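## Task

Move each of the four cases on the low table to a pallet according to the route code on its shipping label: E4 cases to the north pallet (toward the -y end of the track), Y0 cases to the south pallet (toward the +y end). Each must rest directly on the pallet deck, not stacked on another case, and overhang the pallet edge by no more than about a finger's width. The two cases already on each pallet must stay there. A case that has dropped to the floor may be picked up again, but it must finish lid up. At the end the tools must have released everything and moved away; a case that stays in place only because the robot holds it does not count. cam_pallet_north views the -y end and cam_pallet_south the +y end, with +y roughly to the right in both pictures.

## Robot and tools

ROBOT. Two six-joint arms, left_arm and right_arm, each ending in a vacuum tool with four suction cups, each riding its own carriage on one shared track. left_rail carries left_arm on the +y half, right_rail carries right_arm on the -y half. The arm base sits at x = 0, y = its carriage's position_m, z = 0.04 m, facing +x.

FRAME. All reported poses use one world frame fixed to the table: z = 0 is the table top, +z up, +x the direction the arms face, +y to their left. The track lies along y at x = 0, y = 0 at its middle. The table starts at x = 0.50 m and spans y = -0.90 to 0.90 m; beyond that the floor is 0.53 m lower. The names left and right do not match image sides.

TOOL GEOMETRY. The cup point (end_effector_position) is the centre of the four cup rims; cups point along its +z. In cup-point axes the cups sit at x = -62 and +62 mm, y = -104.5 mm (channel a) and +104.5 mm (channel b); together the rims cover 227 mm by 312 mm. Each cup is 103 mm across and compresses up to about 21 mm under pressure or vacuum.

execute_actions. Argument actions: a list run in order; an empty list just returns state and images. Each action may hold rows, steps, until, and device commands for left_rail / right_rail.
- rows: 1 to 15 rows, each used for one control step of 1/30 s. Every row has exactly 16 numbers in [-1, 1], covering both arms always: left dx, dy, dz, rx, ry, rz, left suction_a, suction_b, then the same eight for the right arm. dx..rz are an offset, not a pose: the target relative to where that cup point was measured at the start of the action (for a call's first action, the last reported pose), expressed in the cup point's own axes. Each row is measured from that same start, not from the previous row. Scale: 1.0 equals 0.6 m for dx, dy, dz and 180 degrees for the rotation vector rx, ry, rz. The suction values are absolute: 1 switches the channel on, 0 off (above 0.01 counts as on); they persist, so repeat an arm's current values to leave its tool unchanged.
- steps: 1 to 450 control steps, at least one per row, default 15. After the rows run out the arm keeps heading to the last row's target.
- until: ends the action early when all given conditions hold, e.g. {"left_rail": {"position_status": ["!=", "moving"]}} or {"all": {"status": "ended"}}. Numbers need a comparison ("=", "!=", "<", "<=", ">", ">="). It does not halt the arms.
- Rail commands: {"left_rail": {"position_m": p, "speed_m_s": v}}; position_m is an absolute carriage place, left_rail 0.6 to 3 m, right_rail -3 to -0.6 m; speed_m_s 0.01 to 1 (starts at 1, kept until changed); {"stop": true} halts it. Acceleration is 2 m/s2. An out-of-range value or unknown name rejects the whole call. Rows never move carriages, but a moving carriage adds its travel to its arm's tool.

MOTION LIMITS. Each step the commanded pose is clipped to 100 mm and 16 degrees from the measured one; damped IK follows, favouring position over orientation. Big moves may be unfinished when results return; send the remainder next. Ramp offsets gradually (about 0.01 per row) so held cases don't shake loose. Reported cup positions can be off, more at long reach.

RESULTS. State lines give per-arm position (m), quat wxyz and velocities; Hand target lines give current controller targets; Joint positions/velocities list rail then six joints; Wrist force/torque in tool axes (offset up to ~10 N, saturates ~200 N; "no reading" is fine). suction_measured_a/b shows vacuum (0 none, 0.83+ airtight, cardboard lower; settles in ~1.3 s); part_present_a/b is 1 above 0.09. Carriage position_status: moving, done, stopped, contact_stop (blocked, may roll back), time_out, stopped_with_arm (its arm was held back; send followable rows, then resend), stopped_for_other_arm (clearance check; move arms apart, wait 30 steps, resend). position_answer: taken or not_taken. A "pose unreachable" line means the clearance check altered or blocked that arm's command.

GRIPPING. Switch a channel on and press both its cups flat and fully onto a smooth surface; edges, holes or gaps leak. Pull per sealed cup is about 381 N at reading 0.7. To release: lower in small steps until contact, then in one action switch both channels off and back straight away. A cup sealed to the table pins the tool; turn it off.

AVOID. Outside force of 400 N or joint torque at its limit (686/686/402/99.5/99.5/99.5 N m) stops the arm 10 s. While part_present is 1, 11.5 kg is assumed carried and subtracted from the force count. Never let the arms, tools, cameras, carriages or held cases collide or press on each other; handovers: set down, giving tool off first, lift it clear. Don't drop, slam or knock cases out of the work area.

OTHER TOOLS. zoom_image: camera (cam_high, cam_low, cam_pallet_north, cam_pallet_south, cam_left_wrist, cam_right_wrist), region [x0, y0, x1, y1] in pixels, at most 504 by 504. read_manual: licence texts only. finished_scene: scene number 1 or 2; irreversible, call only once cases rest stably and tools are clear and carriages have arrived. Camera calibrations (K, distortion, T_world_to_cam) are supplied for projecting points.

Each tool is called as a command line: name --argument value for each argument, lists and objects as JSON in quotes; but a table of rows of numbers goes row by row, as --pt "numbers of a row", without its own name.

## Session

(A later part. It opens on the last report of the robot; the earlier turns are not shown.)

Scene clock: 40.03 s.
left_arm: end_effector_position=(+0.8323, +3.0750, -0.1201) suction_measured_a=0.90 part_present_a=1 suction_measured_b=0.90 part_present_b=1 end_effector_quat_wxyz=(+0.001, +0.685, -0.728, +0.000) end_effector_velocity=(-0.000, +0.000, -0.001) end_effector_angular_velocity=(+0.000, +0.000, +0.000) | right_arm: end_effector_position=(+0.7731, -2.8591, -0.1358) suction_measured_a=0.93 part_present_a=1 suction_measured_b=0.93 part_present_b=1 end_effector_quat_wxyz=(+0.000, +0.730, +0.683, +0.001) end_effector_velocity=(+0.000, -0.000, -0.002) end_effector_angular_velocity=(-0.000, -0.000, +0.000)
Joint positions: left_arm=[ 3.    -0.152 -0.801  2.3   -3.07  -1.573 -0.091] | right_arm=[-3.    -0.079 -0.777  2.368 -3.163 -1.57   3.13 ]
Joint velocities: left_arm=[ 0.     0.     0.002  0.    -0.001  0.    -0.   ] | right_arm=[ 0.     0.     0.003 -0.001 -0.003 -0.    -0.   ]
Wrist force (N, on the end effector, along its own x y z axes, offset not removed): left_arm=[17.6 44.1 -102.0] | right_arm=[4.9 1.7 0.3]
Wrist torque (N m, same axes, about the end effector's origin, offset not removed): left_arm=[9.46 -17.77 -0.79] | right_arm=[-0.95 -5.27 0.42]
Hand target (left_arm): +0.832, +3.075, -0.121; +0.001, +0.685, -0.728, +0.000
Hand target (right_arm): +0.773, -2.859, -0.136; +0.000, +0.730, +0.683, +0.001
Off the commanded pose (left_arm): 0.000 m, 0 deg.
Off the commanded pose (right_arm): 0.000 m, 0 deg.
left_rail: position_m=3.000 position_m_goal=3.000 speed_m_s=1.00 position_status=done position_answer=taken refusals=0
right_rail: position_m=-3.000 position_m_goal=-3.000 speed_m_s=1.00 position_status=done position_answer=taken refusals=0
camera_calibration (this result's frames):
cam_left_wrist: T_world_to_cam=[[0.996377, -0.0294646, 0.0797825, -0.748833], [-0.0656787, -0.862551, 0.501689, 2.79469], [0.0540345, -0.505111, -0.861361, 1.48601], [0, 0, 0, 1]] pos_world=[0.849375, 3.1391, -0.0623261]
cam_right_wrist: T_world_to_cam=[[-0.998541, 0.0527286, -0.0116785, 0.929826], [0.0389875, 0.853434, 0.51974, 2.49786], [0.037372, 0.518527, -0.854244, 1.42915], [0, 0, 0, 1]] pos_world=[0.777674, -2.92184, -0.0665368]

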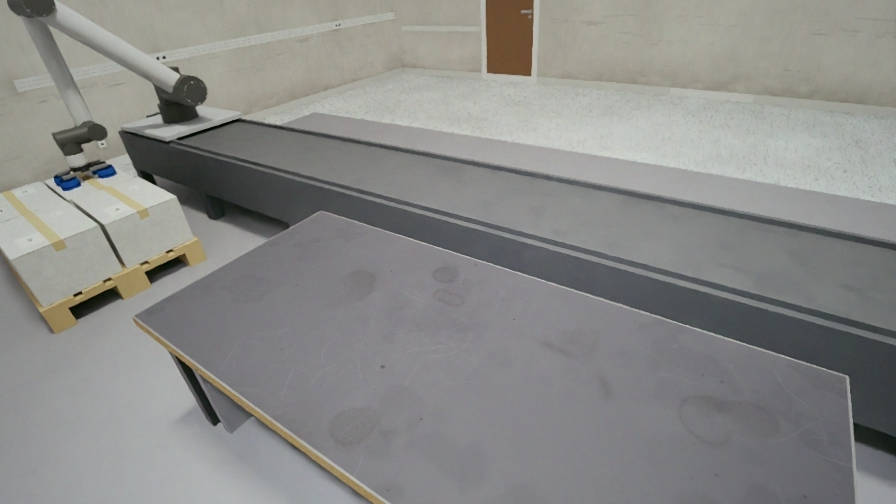

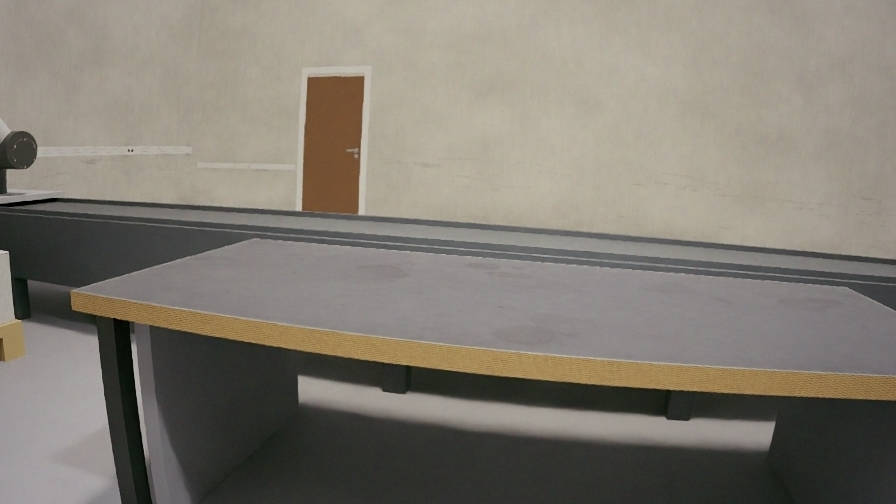

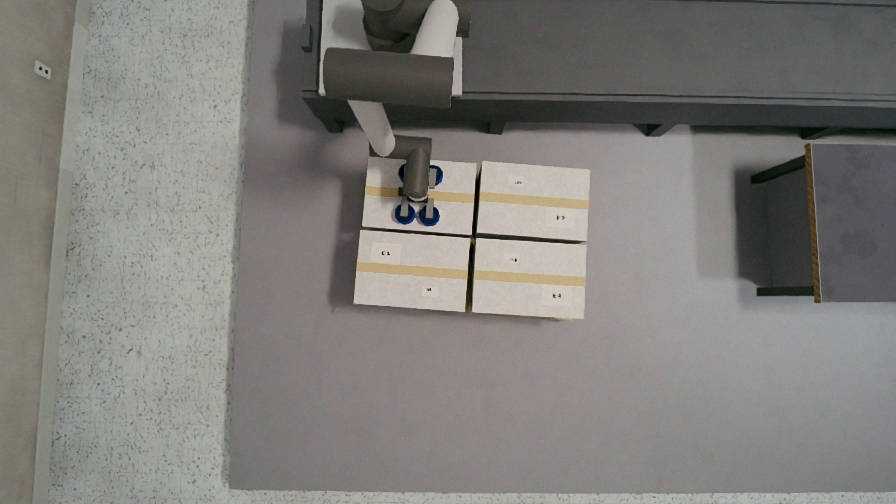

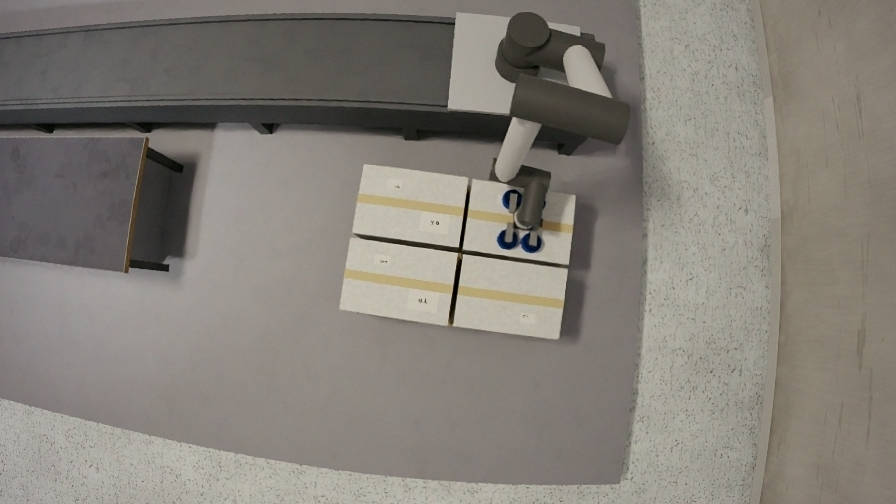

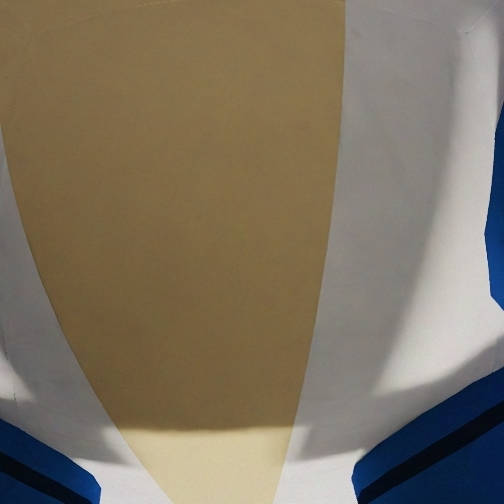

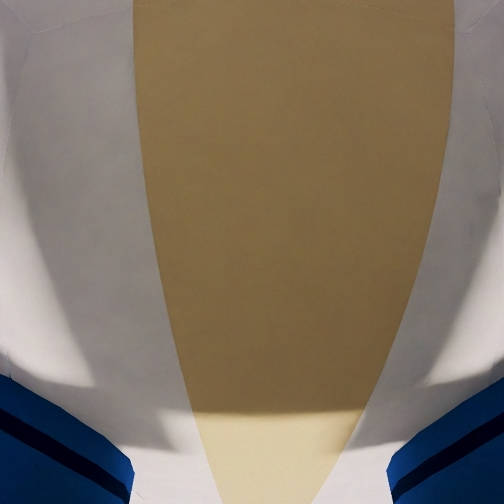

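execute_actions --actions '[{"rows":[[0,0,-0.01,0,0,0,0,0,0,0,0.003,0,0,0,1,1],[0,0,-0.015,0,0,0,0,0,0,0,0.003,0,0,0,1,1],[0,0,-0.02,0,0,0,0,0,0,0,0.003,0,0,0,1,1],[0,0,-0.025,0,0,0,0,0,0,0,0.003,0,0,0,1,1],[0,0,-0.03,0,0,0,0,0,0,0,0.003,0,0,0,1,1],[0,0,-0.035,0,0,0,0,0,0,0,0.003,0,0,0,1,1],[0,0,-0.04,0,0,0,0,0,0,0,0.003,0,0,0,1,1],[0,0,-0.05,0,0,0,0,0,0,0,0.003,0,0,0,1,1],[0,0,-0.06,0,0,0,0,0,0,0,0.003,0,0,0,1,1],[0,0,-0.08,0,0,0,0,0,0,0,0.003,0,0,0,1,1]],"steps":11}]'

Scene clock: 43.00 s.
left_arm: end_effector_position=(+0.8319, +3.0750, -0.0920) suction_measured_a=0.00 part_present_a=0 suction_measured_b=0.00 part_present_b=0 end_effector_quat_wxyz=(+0.001, +0.685, -0.728, +0.000) end_effector_velocity=(+0.001, +0.001, +0.175) end_effector_angular_velocity=(+0.002, -0.010, +0.000) | right_arm: end_effector_position=(+0.7731, -2.8591, -0.1375) suction_measured_a=0.93 part_present_a=1 suction_measured_b=0.93 part_present_b=1 end_effector_quat_wxyz=(+0.000, +0.730, +0.683, +0.001) end_effector_velocity=(+0.000, -0.000, -0.000) end_effector_angular_velocity=(-0.000, -0.000, +0.000)
Joint positions: left_arm=[ 3.    -0.152 -0.845  2.306 -3.03  -1.573 -0.091] | right_arm=[-3.    -0.079 -0.774  2.368 -3.166 -1.57   3.13 ]
Joint velocities: left_arm=[ 0.     0.001 -0.269  0.031  0.229  0.003  0.001] | right_arm=[ 0.     0.     0.001 -0.    -0.001 -0.    -0.   ]
Wrist force (N, on the end effector, along its own x y z axes, offset not removed): left_arm=[0.0 -7.0 11.6] | right_arm=[3.1 7.9 0.7]
Wrist torque (N m, same axes, about the end effector's origin, offset not removed): left_arm=[-1.19 0.13 0.66] | right_arm=[-0.13 -4.84 0.24]
Hand target (left_arm): +0.832, +3.075, -0.073; +0.001, +0.685, -0.728, +0.001
Hand target (right_arm): +0.773, -2.859, -0.138; +0.000, +0.730, +0.683, +0.001
Off the commanded pose (left_arm): 0.020 m, 0 deg.
Off the commanded pose (right_arm): 0.000 m, 0 deg.
left_rail: position_m=3.000 position_m_goal=3.000 speed_m_s=1.00 position_status=done position_answer=taken refusals=0
right_rail: position_m=-3.000 position_m_goal=-3.000 speed_m_s=1.00 position_status=done position_answer=taken refusals=0
camera_calibration (this result's frames):
cam_left_wrist: T_world_to_cam=[[0.996454, -0.0295267, 0.0787853, -0.750727], [-0.0652358, -0.862495, 0.501843, 2.78002], [0.0531341, -0.505203, -0.861363, 1.51136], [0, 0, 0, 1]] pos_world=[0.849117, 3.13913, -0.0341617]
cam_right_wrist: T_world_to_cam=[[-0.99854, 0.0527333, -0.0116732, 0.929803], [0.0389942, 0.853434, 0.519741, 2.49872], [0.03737, 0.518527, -0.854244, 1.42762], [0, 0, 0, 1]] pos_world=[0.777661, -2.92178, -0.0682978]

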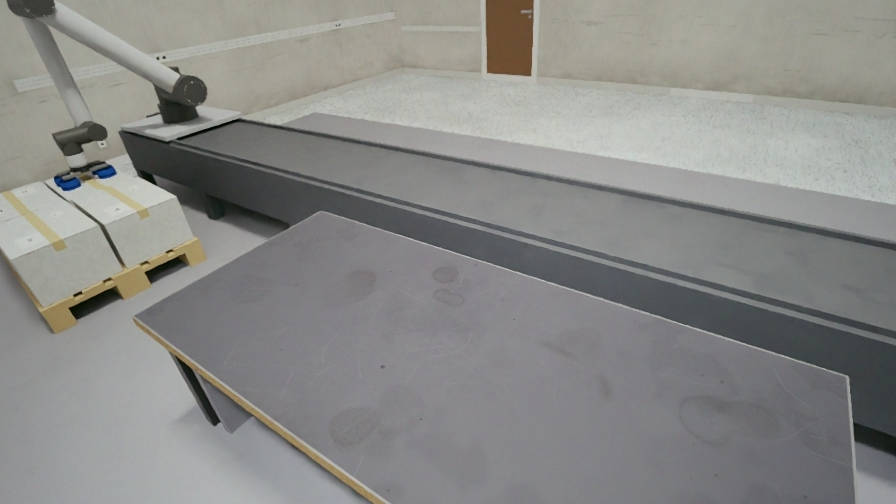

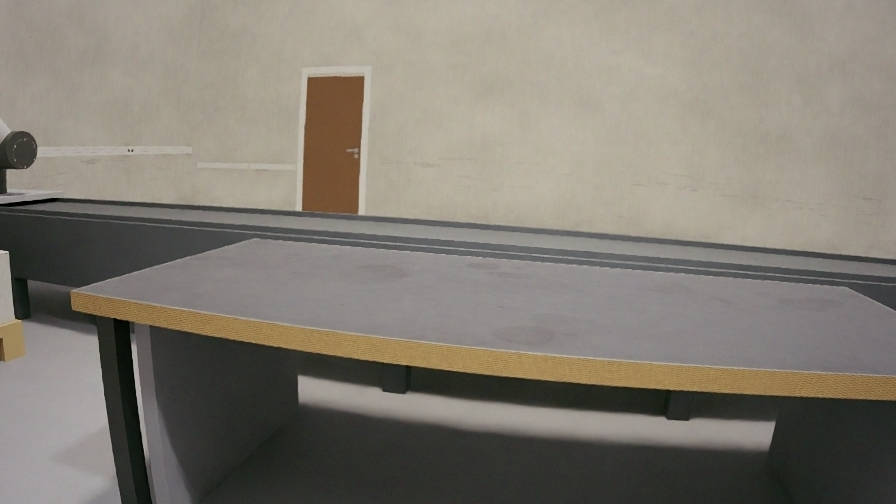

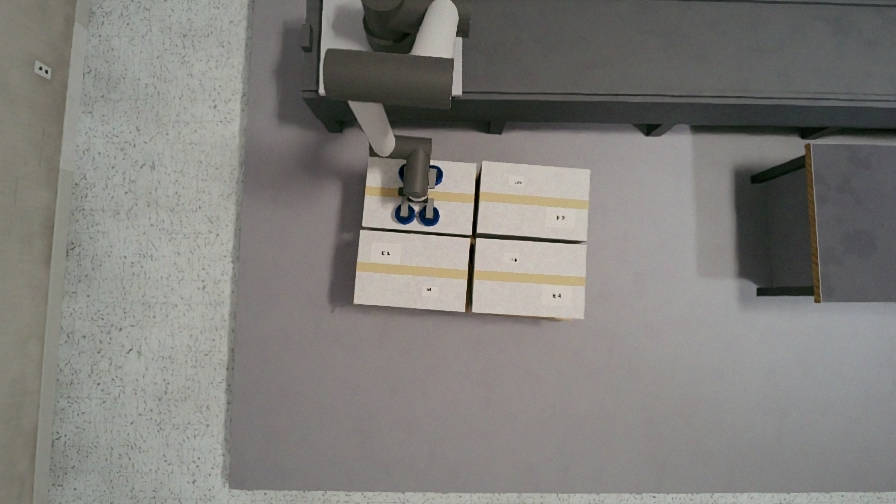

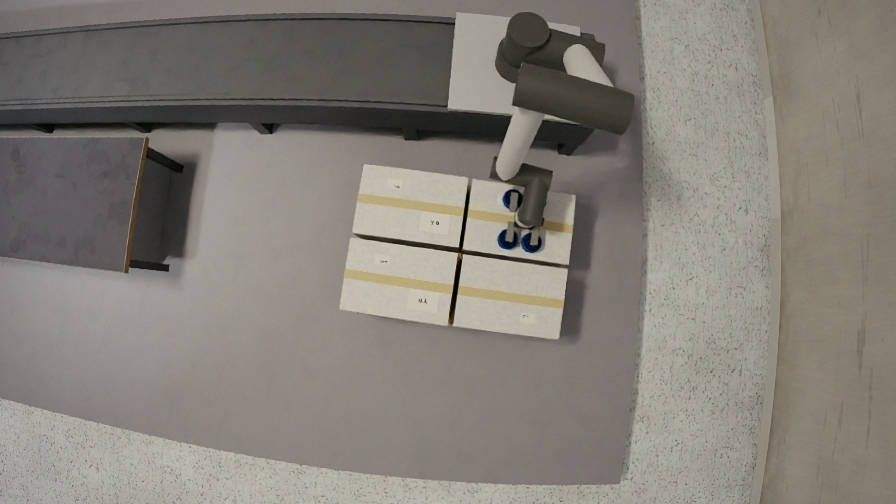

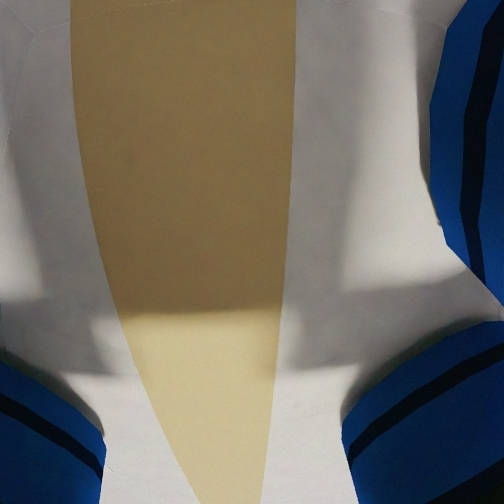

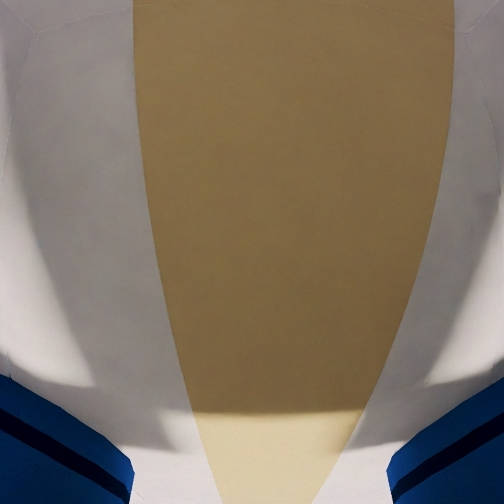

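execute_actions --actions '[{"rows":[[0,0,-0.035,0,0,0,0,0,0,0,0.0028,0,0,0,1,1]],"steps":8}]'

Scene clock: 43.47 s.
left_arm: end_effector_position=(+0.8319, +3.0752, -0.0714) suction_measured_a=0.00 part_present_a=0 suction_measured_b=0.00 part_present_b=0 end_effector_quat_wxyz=(+0.001, +0.685, -0.728, +0.000) end_effector_velocity=(-0.000, +0.000, +0.003) end_effector_angular_velocity=(+0.000, +0.001, -0.000) | right_arm: end_effector_position=(+0.7731, -2.8591, -0.1391) suction_measured_a=0.93 part_present_a=1 suction_measured_b=0.93 part_present_b=1 end_effector_quat_wxyz=(+0.000, +0.730, +0.683, +0.001) end_effector_velocity=(+0.000, -0.000, -0.002) end_effector_angular_velocity=(-0.000, -0.000, +0.000)
Joint positions: left_arm=[ 3.    -0.152 -0.877  2.309 -3.001 -1.573 -0.091] | right_arm=[-3.    -0.079 -0.772  2.367 -3.168 -1.57   3.13 ]
Joint velocities: left_arm=[ 0.    -0.    -0.006  0.     0.007  0.     0.   ] | right_arm=[ 0.    -0.     0.003 -0.001 -0.002  0.    -0.   ]
Wrist force (N, on the end effector, along its own x y z axes, offset not removed): left_arm=[-0.8 -5.5 5.1] | right_arm=[0.5 2.9 1.5]
Wrist torque (N m, same axes, about the end effector's origin, offset not removed): left_arm=[-0.89 0.28 0.60] | right_arm=[-0.68 -4.57 0.35]
Hand target (left_arm): +0.832, +3.075, -0.071; +0.001, +0.685, -0.728, +0.000
Hand target (right_arm): +0.773, -2.859, -0.139; +0.000, +0.730, +0.683, +0.001
Off the commanded pose (left_arm): 0.000 m, 0 deg.
Off the commanded pose (right_arm): 0.000 m, 0 deg.
left_rail: position_m=3.000 position_m_goal=3.000 speed_m_s=1.00 position_status=done position_answer=taken refusals=0
right_rail: position_m=-3.000 position_m_goal=-3.000 speed_m_s=1.00 position_status=done position_answer=taken refusals=0
camera_calibration (this result's frames):
cam_left_wrist: T_world_to_cam=[[0.996452, -0.0294885, 0.0788263, -0.752465], [-0.0652101, -0.862624, 0.501625, 2.77019], [0.0532053, -0.504986, -0.861486, 1.52845], [0, 0, 0, 1]] pos_world=[0.849118, 3.13929, -0.013542]
cam_right_wrist: T_world_to_cam=[[-0.998544, 0.0526627, -0.0116542, 0.929583], [0.0389438, 0.853436, 0.519741, 2.49957], [0.0373171, 0.518531, -0.854244, 1.42635], [0, 0, 0, 1]] pos_world=[0.77766, -2.92178, -0.0698461]

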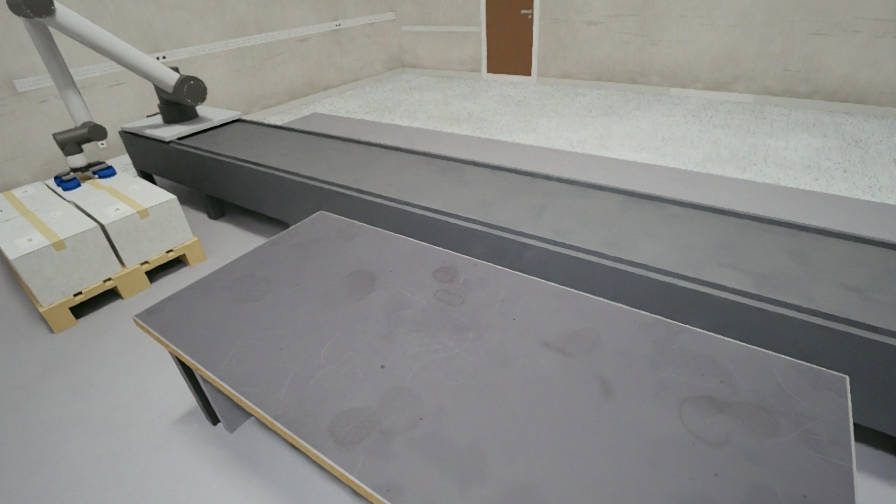

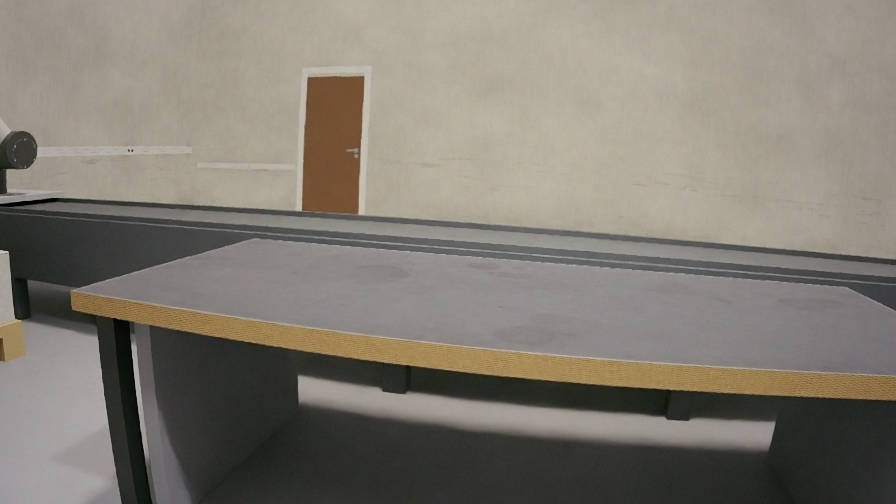

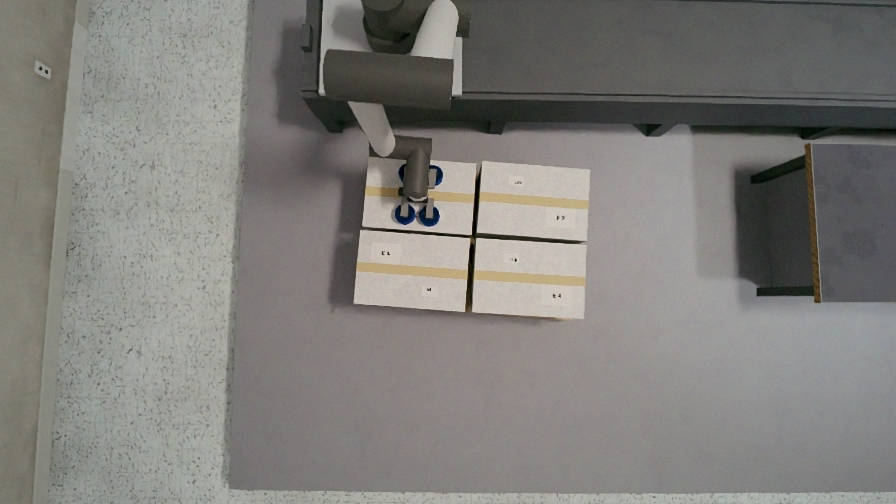

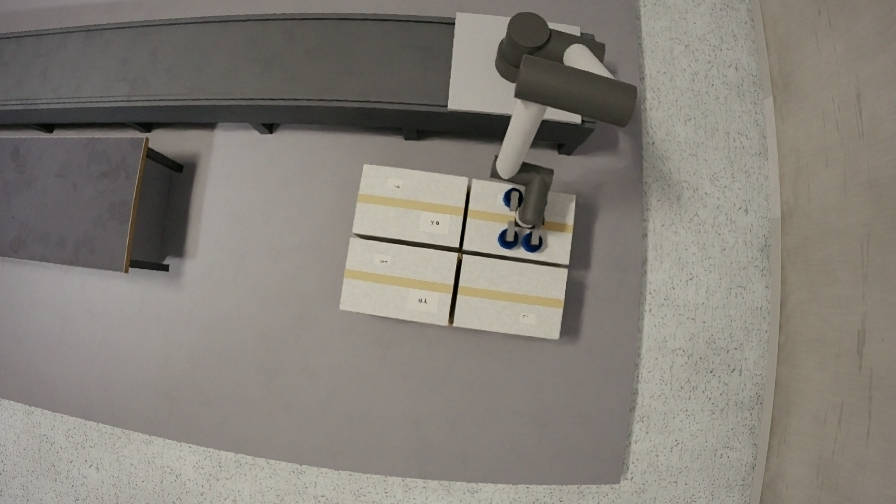

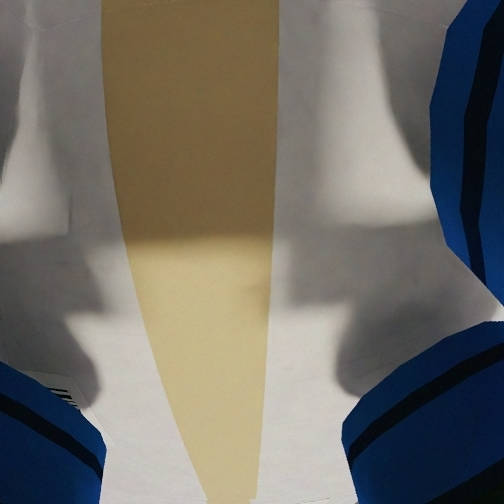

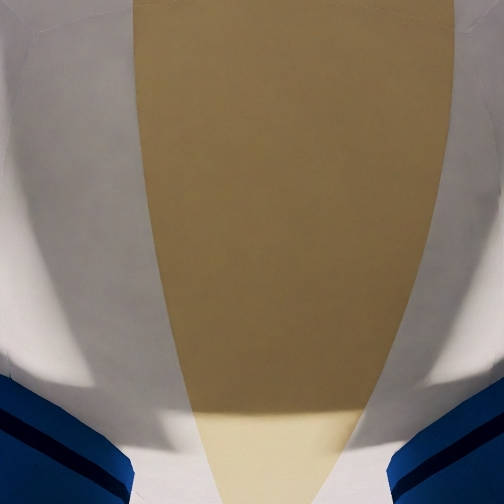

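execute_actions --actions '[{"rows":[[0,0,0,0,0,0,0,0,0,0,0.003,0,0,0,1,1]],"steps":8}]'

Scene clock: 43.93 s.
left_arm: end_effector_position=(+0.8319, +3.0751, -0.0713) suction_measured_a=0.00 part_present_a=0 suction_measured_b=0.00 part_present_b=0 end_effector_quat_wxyz=(+0.001, +0.685, -0.728, +0.000) end_effector_velocity=(+0.000, -0.000, -0.000) end_effector_angular_velocity=(-0.000, -0.001, -0.000) | right_arm: end_effector_position=(+0.7731, -2.8591, -0.1408) suction_measured_a=0.93 part_present_a=1 suction_measured_b=0.93 part_present_b=1 end_effector_quat_wxyz=(+0.000, +0.730, +0.683, +0.001) end_effector_velocity=(+0.000, -0.000, -0.002) end_effector_angular_velocity=(-0.000, -0.000, -0.000)
Joint positions: left_arm=[ 3.    -0.152 -0.877  2.309 -3.001 -1.573 -0.091] | right_arm=[-3.    -0.079 -0.769  2.367 -3.17  -1.57   3.13 ]
Joint velocities: left_arm=[ 0.    -0.     0.001 -0.    -0.002  0.     0.   ] | right_arm=[ 0.    -0.     0.003 -0.001 -0.002  0.     0.   ]
Wrist force (N, on the end effector, along its own x y z axes, offset not removed): left_arm=[-1.4 -5.2 5.3] | right_arm=[0.9 4.9 0.8]
Wrist torque (N m, same axes, about the end effector's origin, offset not removed): left_arm=[-0.89 0.37 0.58] | right_arm=[-0.37 -4.65 0.24]
Hand target (left_arm): +0.832, +3.075, -0.071; +0.001, +0.685, -0.728, +0.000
Hand target (right_arm): +0.773, -2.859, -0.141; +0.000, +0.730, +0.683, +0.001
Off the commanded pose (left_arm): 0.000 m, 0 deg.
Off the commanded pose (right_arm): 0.000 m, 0 deg.
left_rail: position_m=3.000 position_m_goal=3.000 speed_m_s=1.00 position_status=done position_answer=taken refusals=0
right_rail: position_m=-3.000 position_m_goal=-3.000 speed_m_s=1.00 position_status=done position_answer=taken refusals=0
camera_calibration (this result's frames):
cam_left_wrist: T_world_to_cam=[[0.996457, -0.029476, 0.0787737, -0.752508], [-0.0651816, -0.862541, 0.501772, 2.76983], [0.0531553, -0.505129, -0.861406, 1.529], [0, 0, 0, 1]] pos_world=[0.849109, 3.13925, -0.0134551]
cam_right_wrist: T_world_to_cam=[[-0.998545, 0.0526624, -0.0116363, 0.929559], [0.0389528, 0.853435, 0.519742, 2.50042], [0.0373017, 0.518532, -0.854244, 1.42494], [0, 0, 0, 1]] pos_world=[0.777655, -2.92178, -0.0715116]

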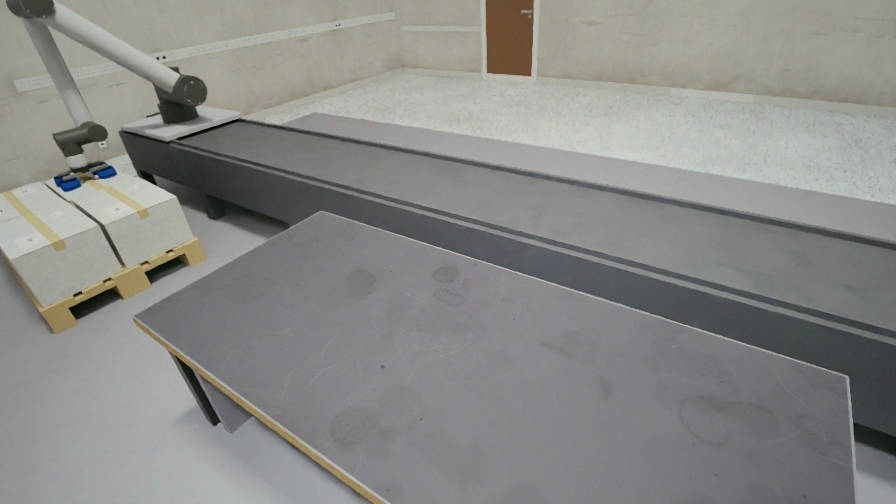

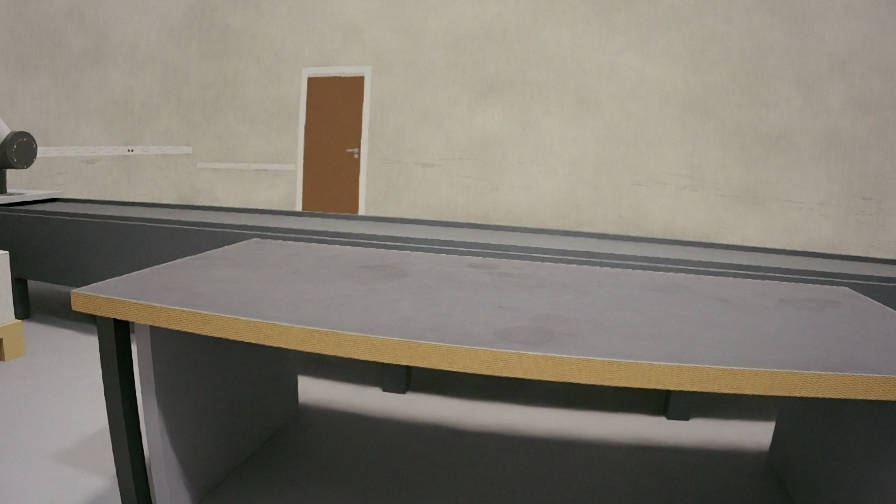

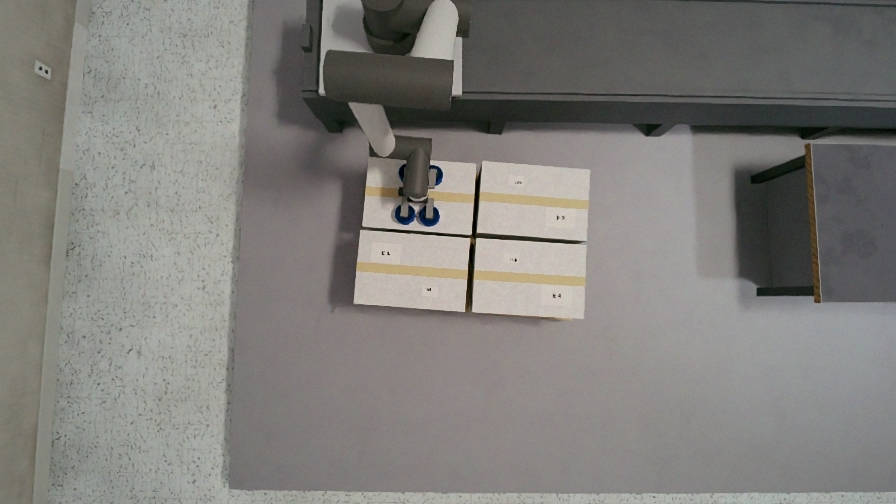

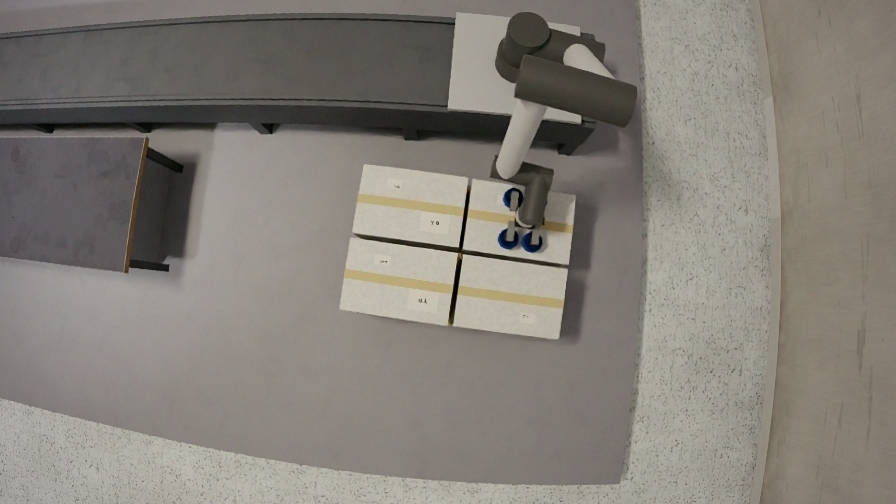

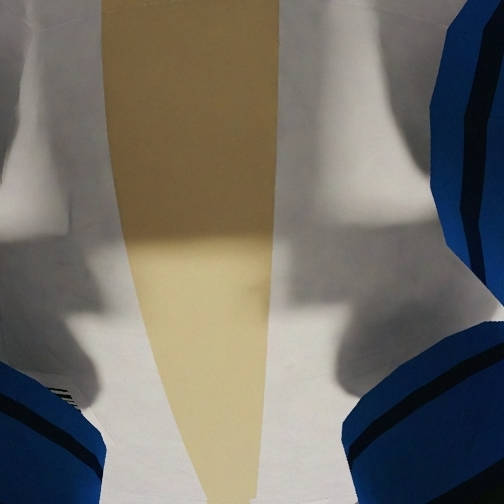

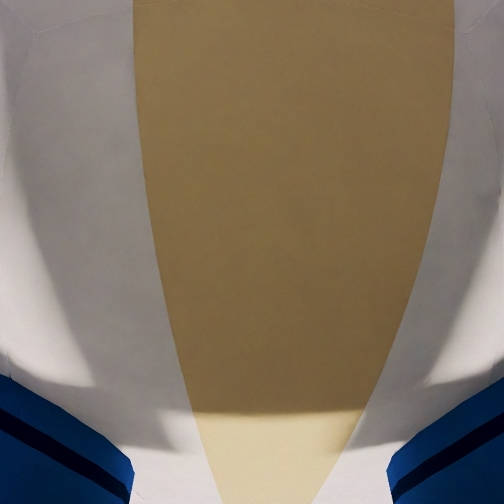

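execute_actions --actions '[{"rows":[[0,0,0,0,0,0,0,0,0,0,0.003,0,0,0,1,1]],"steps":8}]'

Scene clock: 44.33 s.
left_arm: end_effector_position=(+0.8319, +3.0751, -0.0713) suction_measured_a=0.00 part_present_a=0 suction_measured_b=0.00 part_present_b=0 end_effector_quat_wxyz=(+0.001, +0.685, -0.728, +0.000) end_effector_velocity=(+0.000, -0.000, +0.000) end_effector_angular_velocity=(-0.000, -0.000, +0.000) | right_arm: end_effector_position=(+0.7732, -2.8591, -0.1422) suction_measured_a=0.93 part_present_a=1 suction_measured_b=0.93 part_present_b=1 end_effector_quat_wxyz=(+0.000, +0.730, +0.683, +0.001) end_effector_velocity=(-0.000, +0.000, -0.001) end_effector_angular_velocity=(-0.000, -0.000, +0.000)
Joint positions: left_arm=[ 3.    -0.152 -0.877  2.309 -3.001 -1.573 -0.091] | right_arm=[-3.    -0.079 -0.766  2.366 -3.173 -1.57   3.13 ]
Joint velocities: left_arm=[ 0.  0. -0.  0. -0. -0. -0.] | right_arm=[ 0.    -0.     0.002  0.    -0.002  0.    -0.   ]
Wrist force (N, on the end effector, along its own x y z axes, offset not removed): left_arm=[2.2 -5.2 5.2] | right_arm=[-8.0 -43.6 -116.9]
Wrist torque (N m, same axes, about the end effector's origin, offset not removed): left_arm=[-0.86 -0.11 0.68] | right_arm=[-9.64 1.97 -0.12]
Hand target (left_arm): +0.832, +3.075, -0.071; +0.001, +0.685, -0.728, +0.000
Hand target (right_arm): +0.773, -2.859, -0.143; +0.000, +0.730, +0.683, +0.001
Off the commanded pose (left_arm): 0.000 m, 0 deg.
Off the commanded pose (right_arm): 0.000 m, 0 deg.
left_rail: position_m=3.000 position_m_goal=3.000 speed_m_s=1.00 position_status=done position_answer=taken refusals=0
right_rail: position_m=-3.000 position_m_goal=-3.000 speed_m_s=1.00 position_status=done position_answer=taken refusals=0
camera_calibration (this result's frames):
cam_left_wrist: T_world_to_cam=[[0.996451, -0.0294747, 0.0788475, -0.752515], [-0.0652183, -0.862535, 0.501777, 2.76986], [0.053219, -0.505138, -0.861396, 1.52894], [0, 0, 0, 1]] pos_world=[0.849121, 3.13925, -0.0134972]
cam_right_wrist: T_world_to_cam=[[-0.998538, 0.0526635, -0.0121619, 0.929557], [0.0386811, 0.853449, 0.519739, 2.50143], [0.0377508, 0.518509, -0.854238, 1.42328], [0, 0, 0, 1]] pos_world=[0.777711, -2.92178, -0.0729616]

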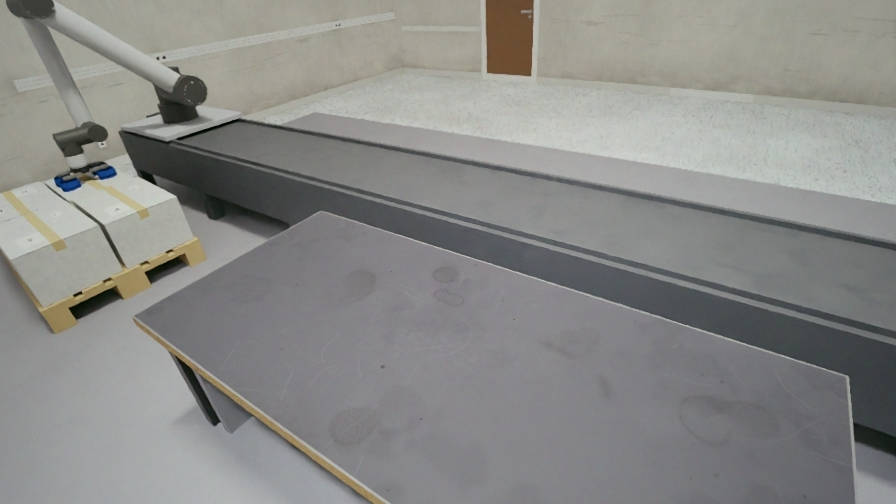

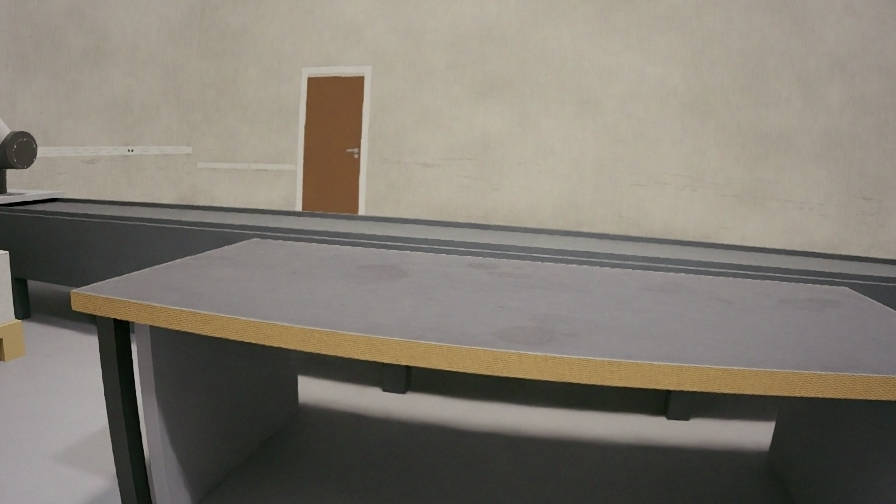

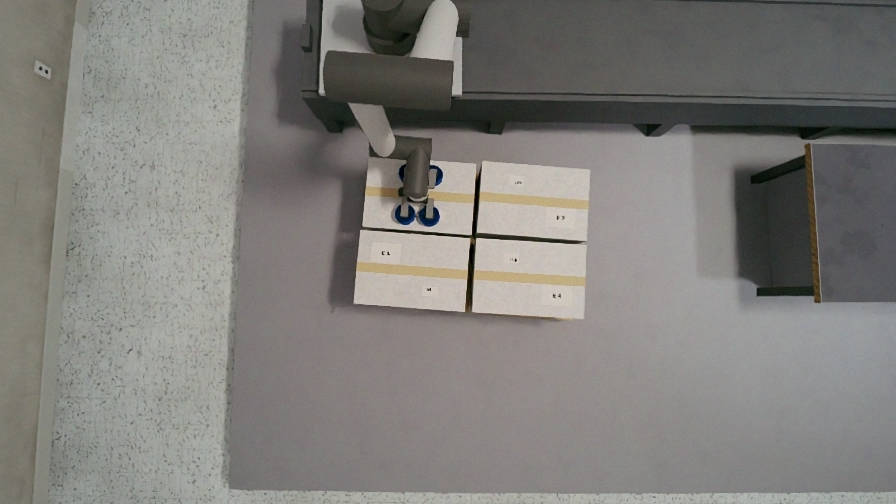

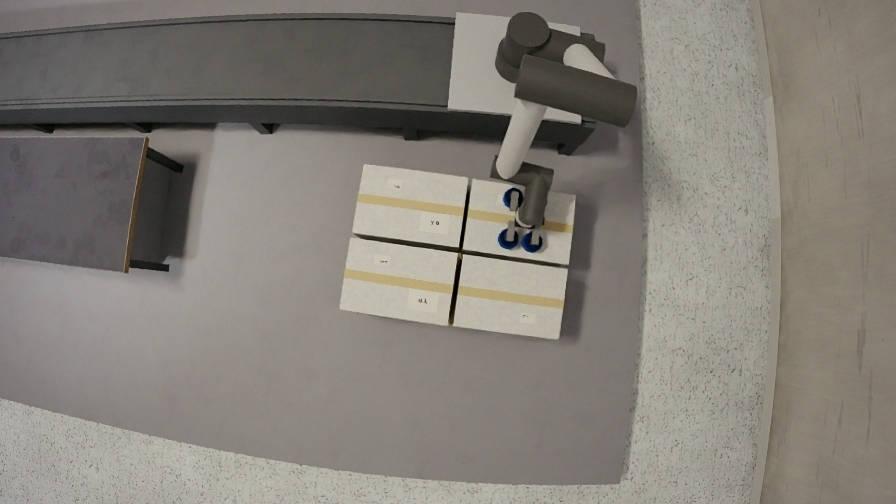

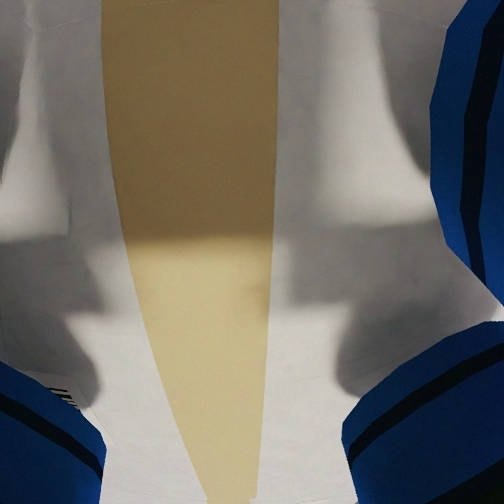

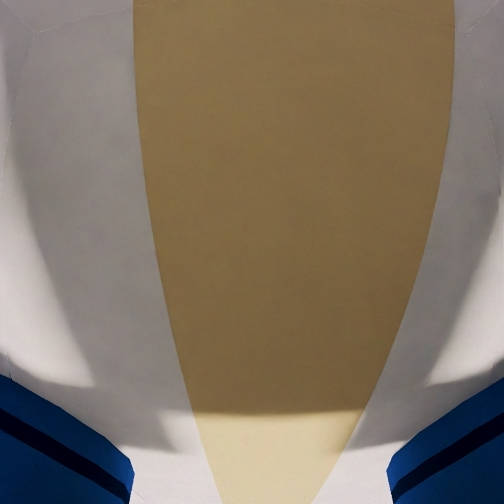

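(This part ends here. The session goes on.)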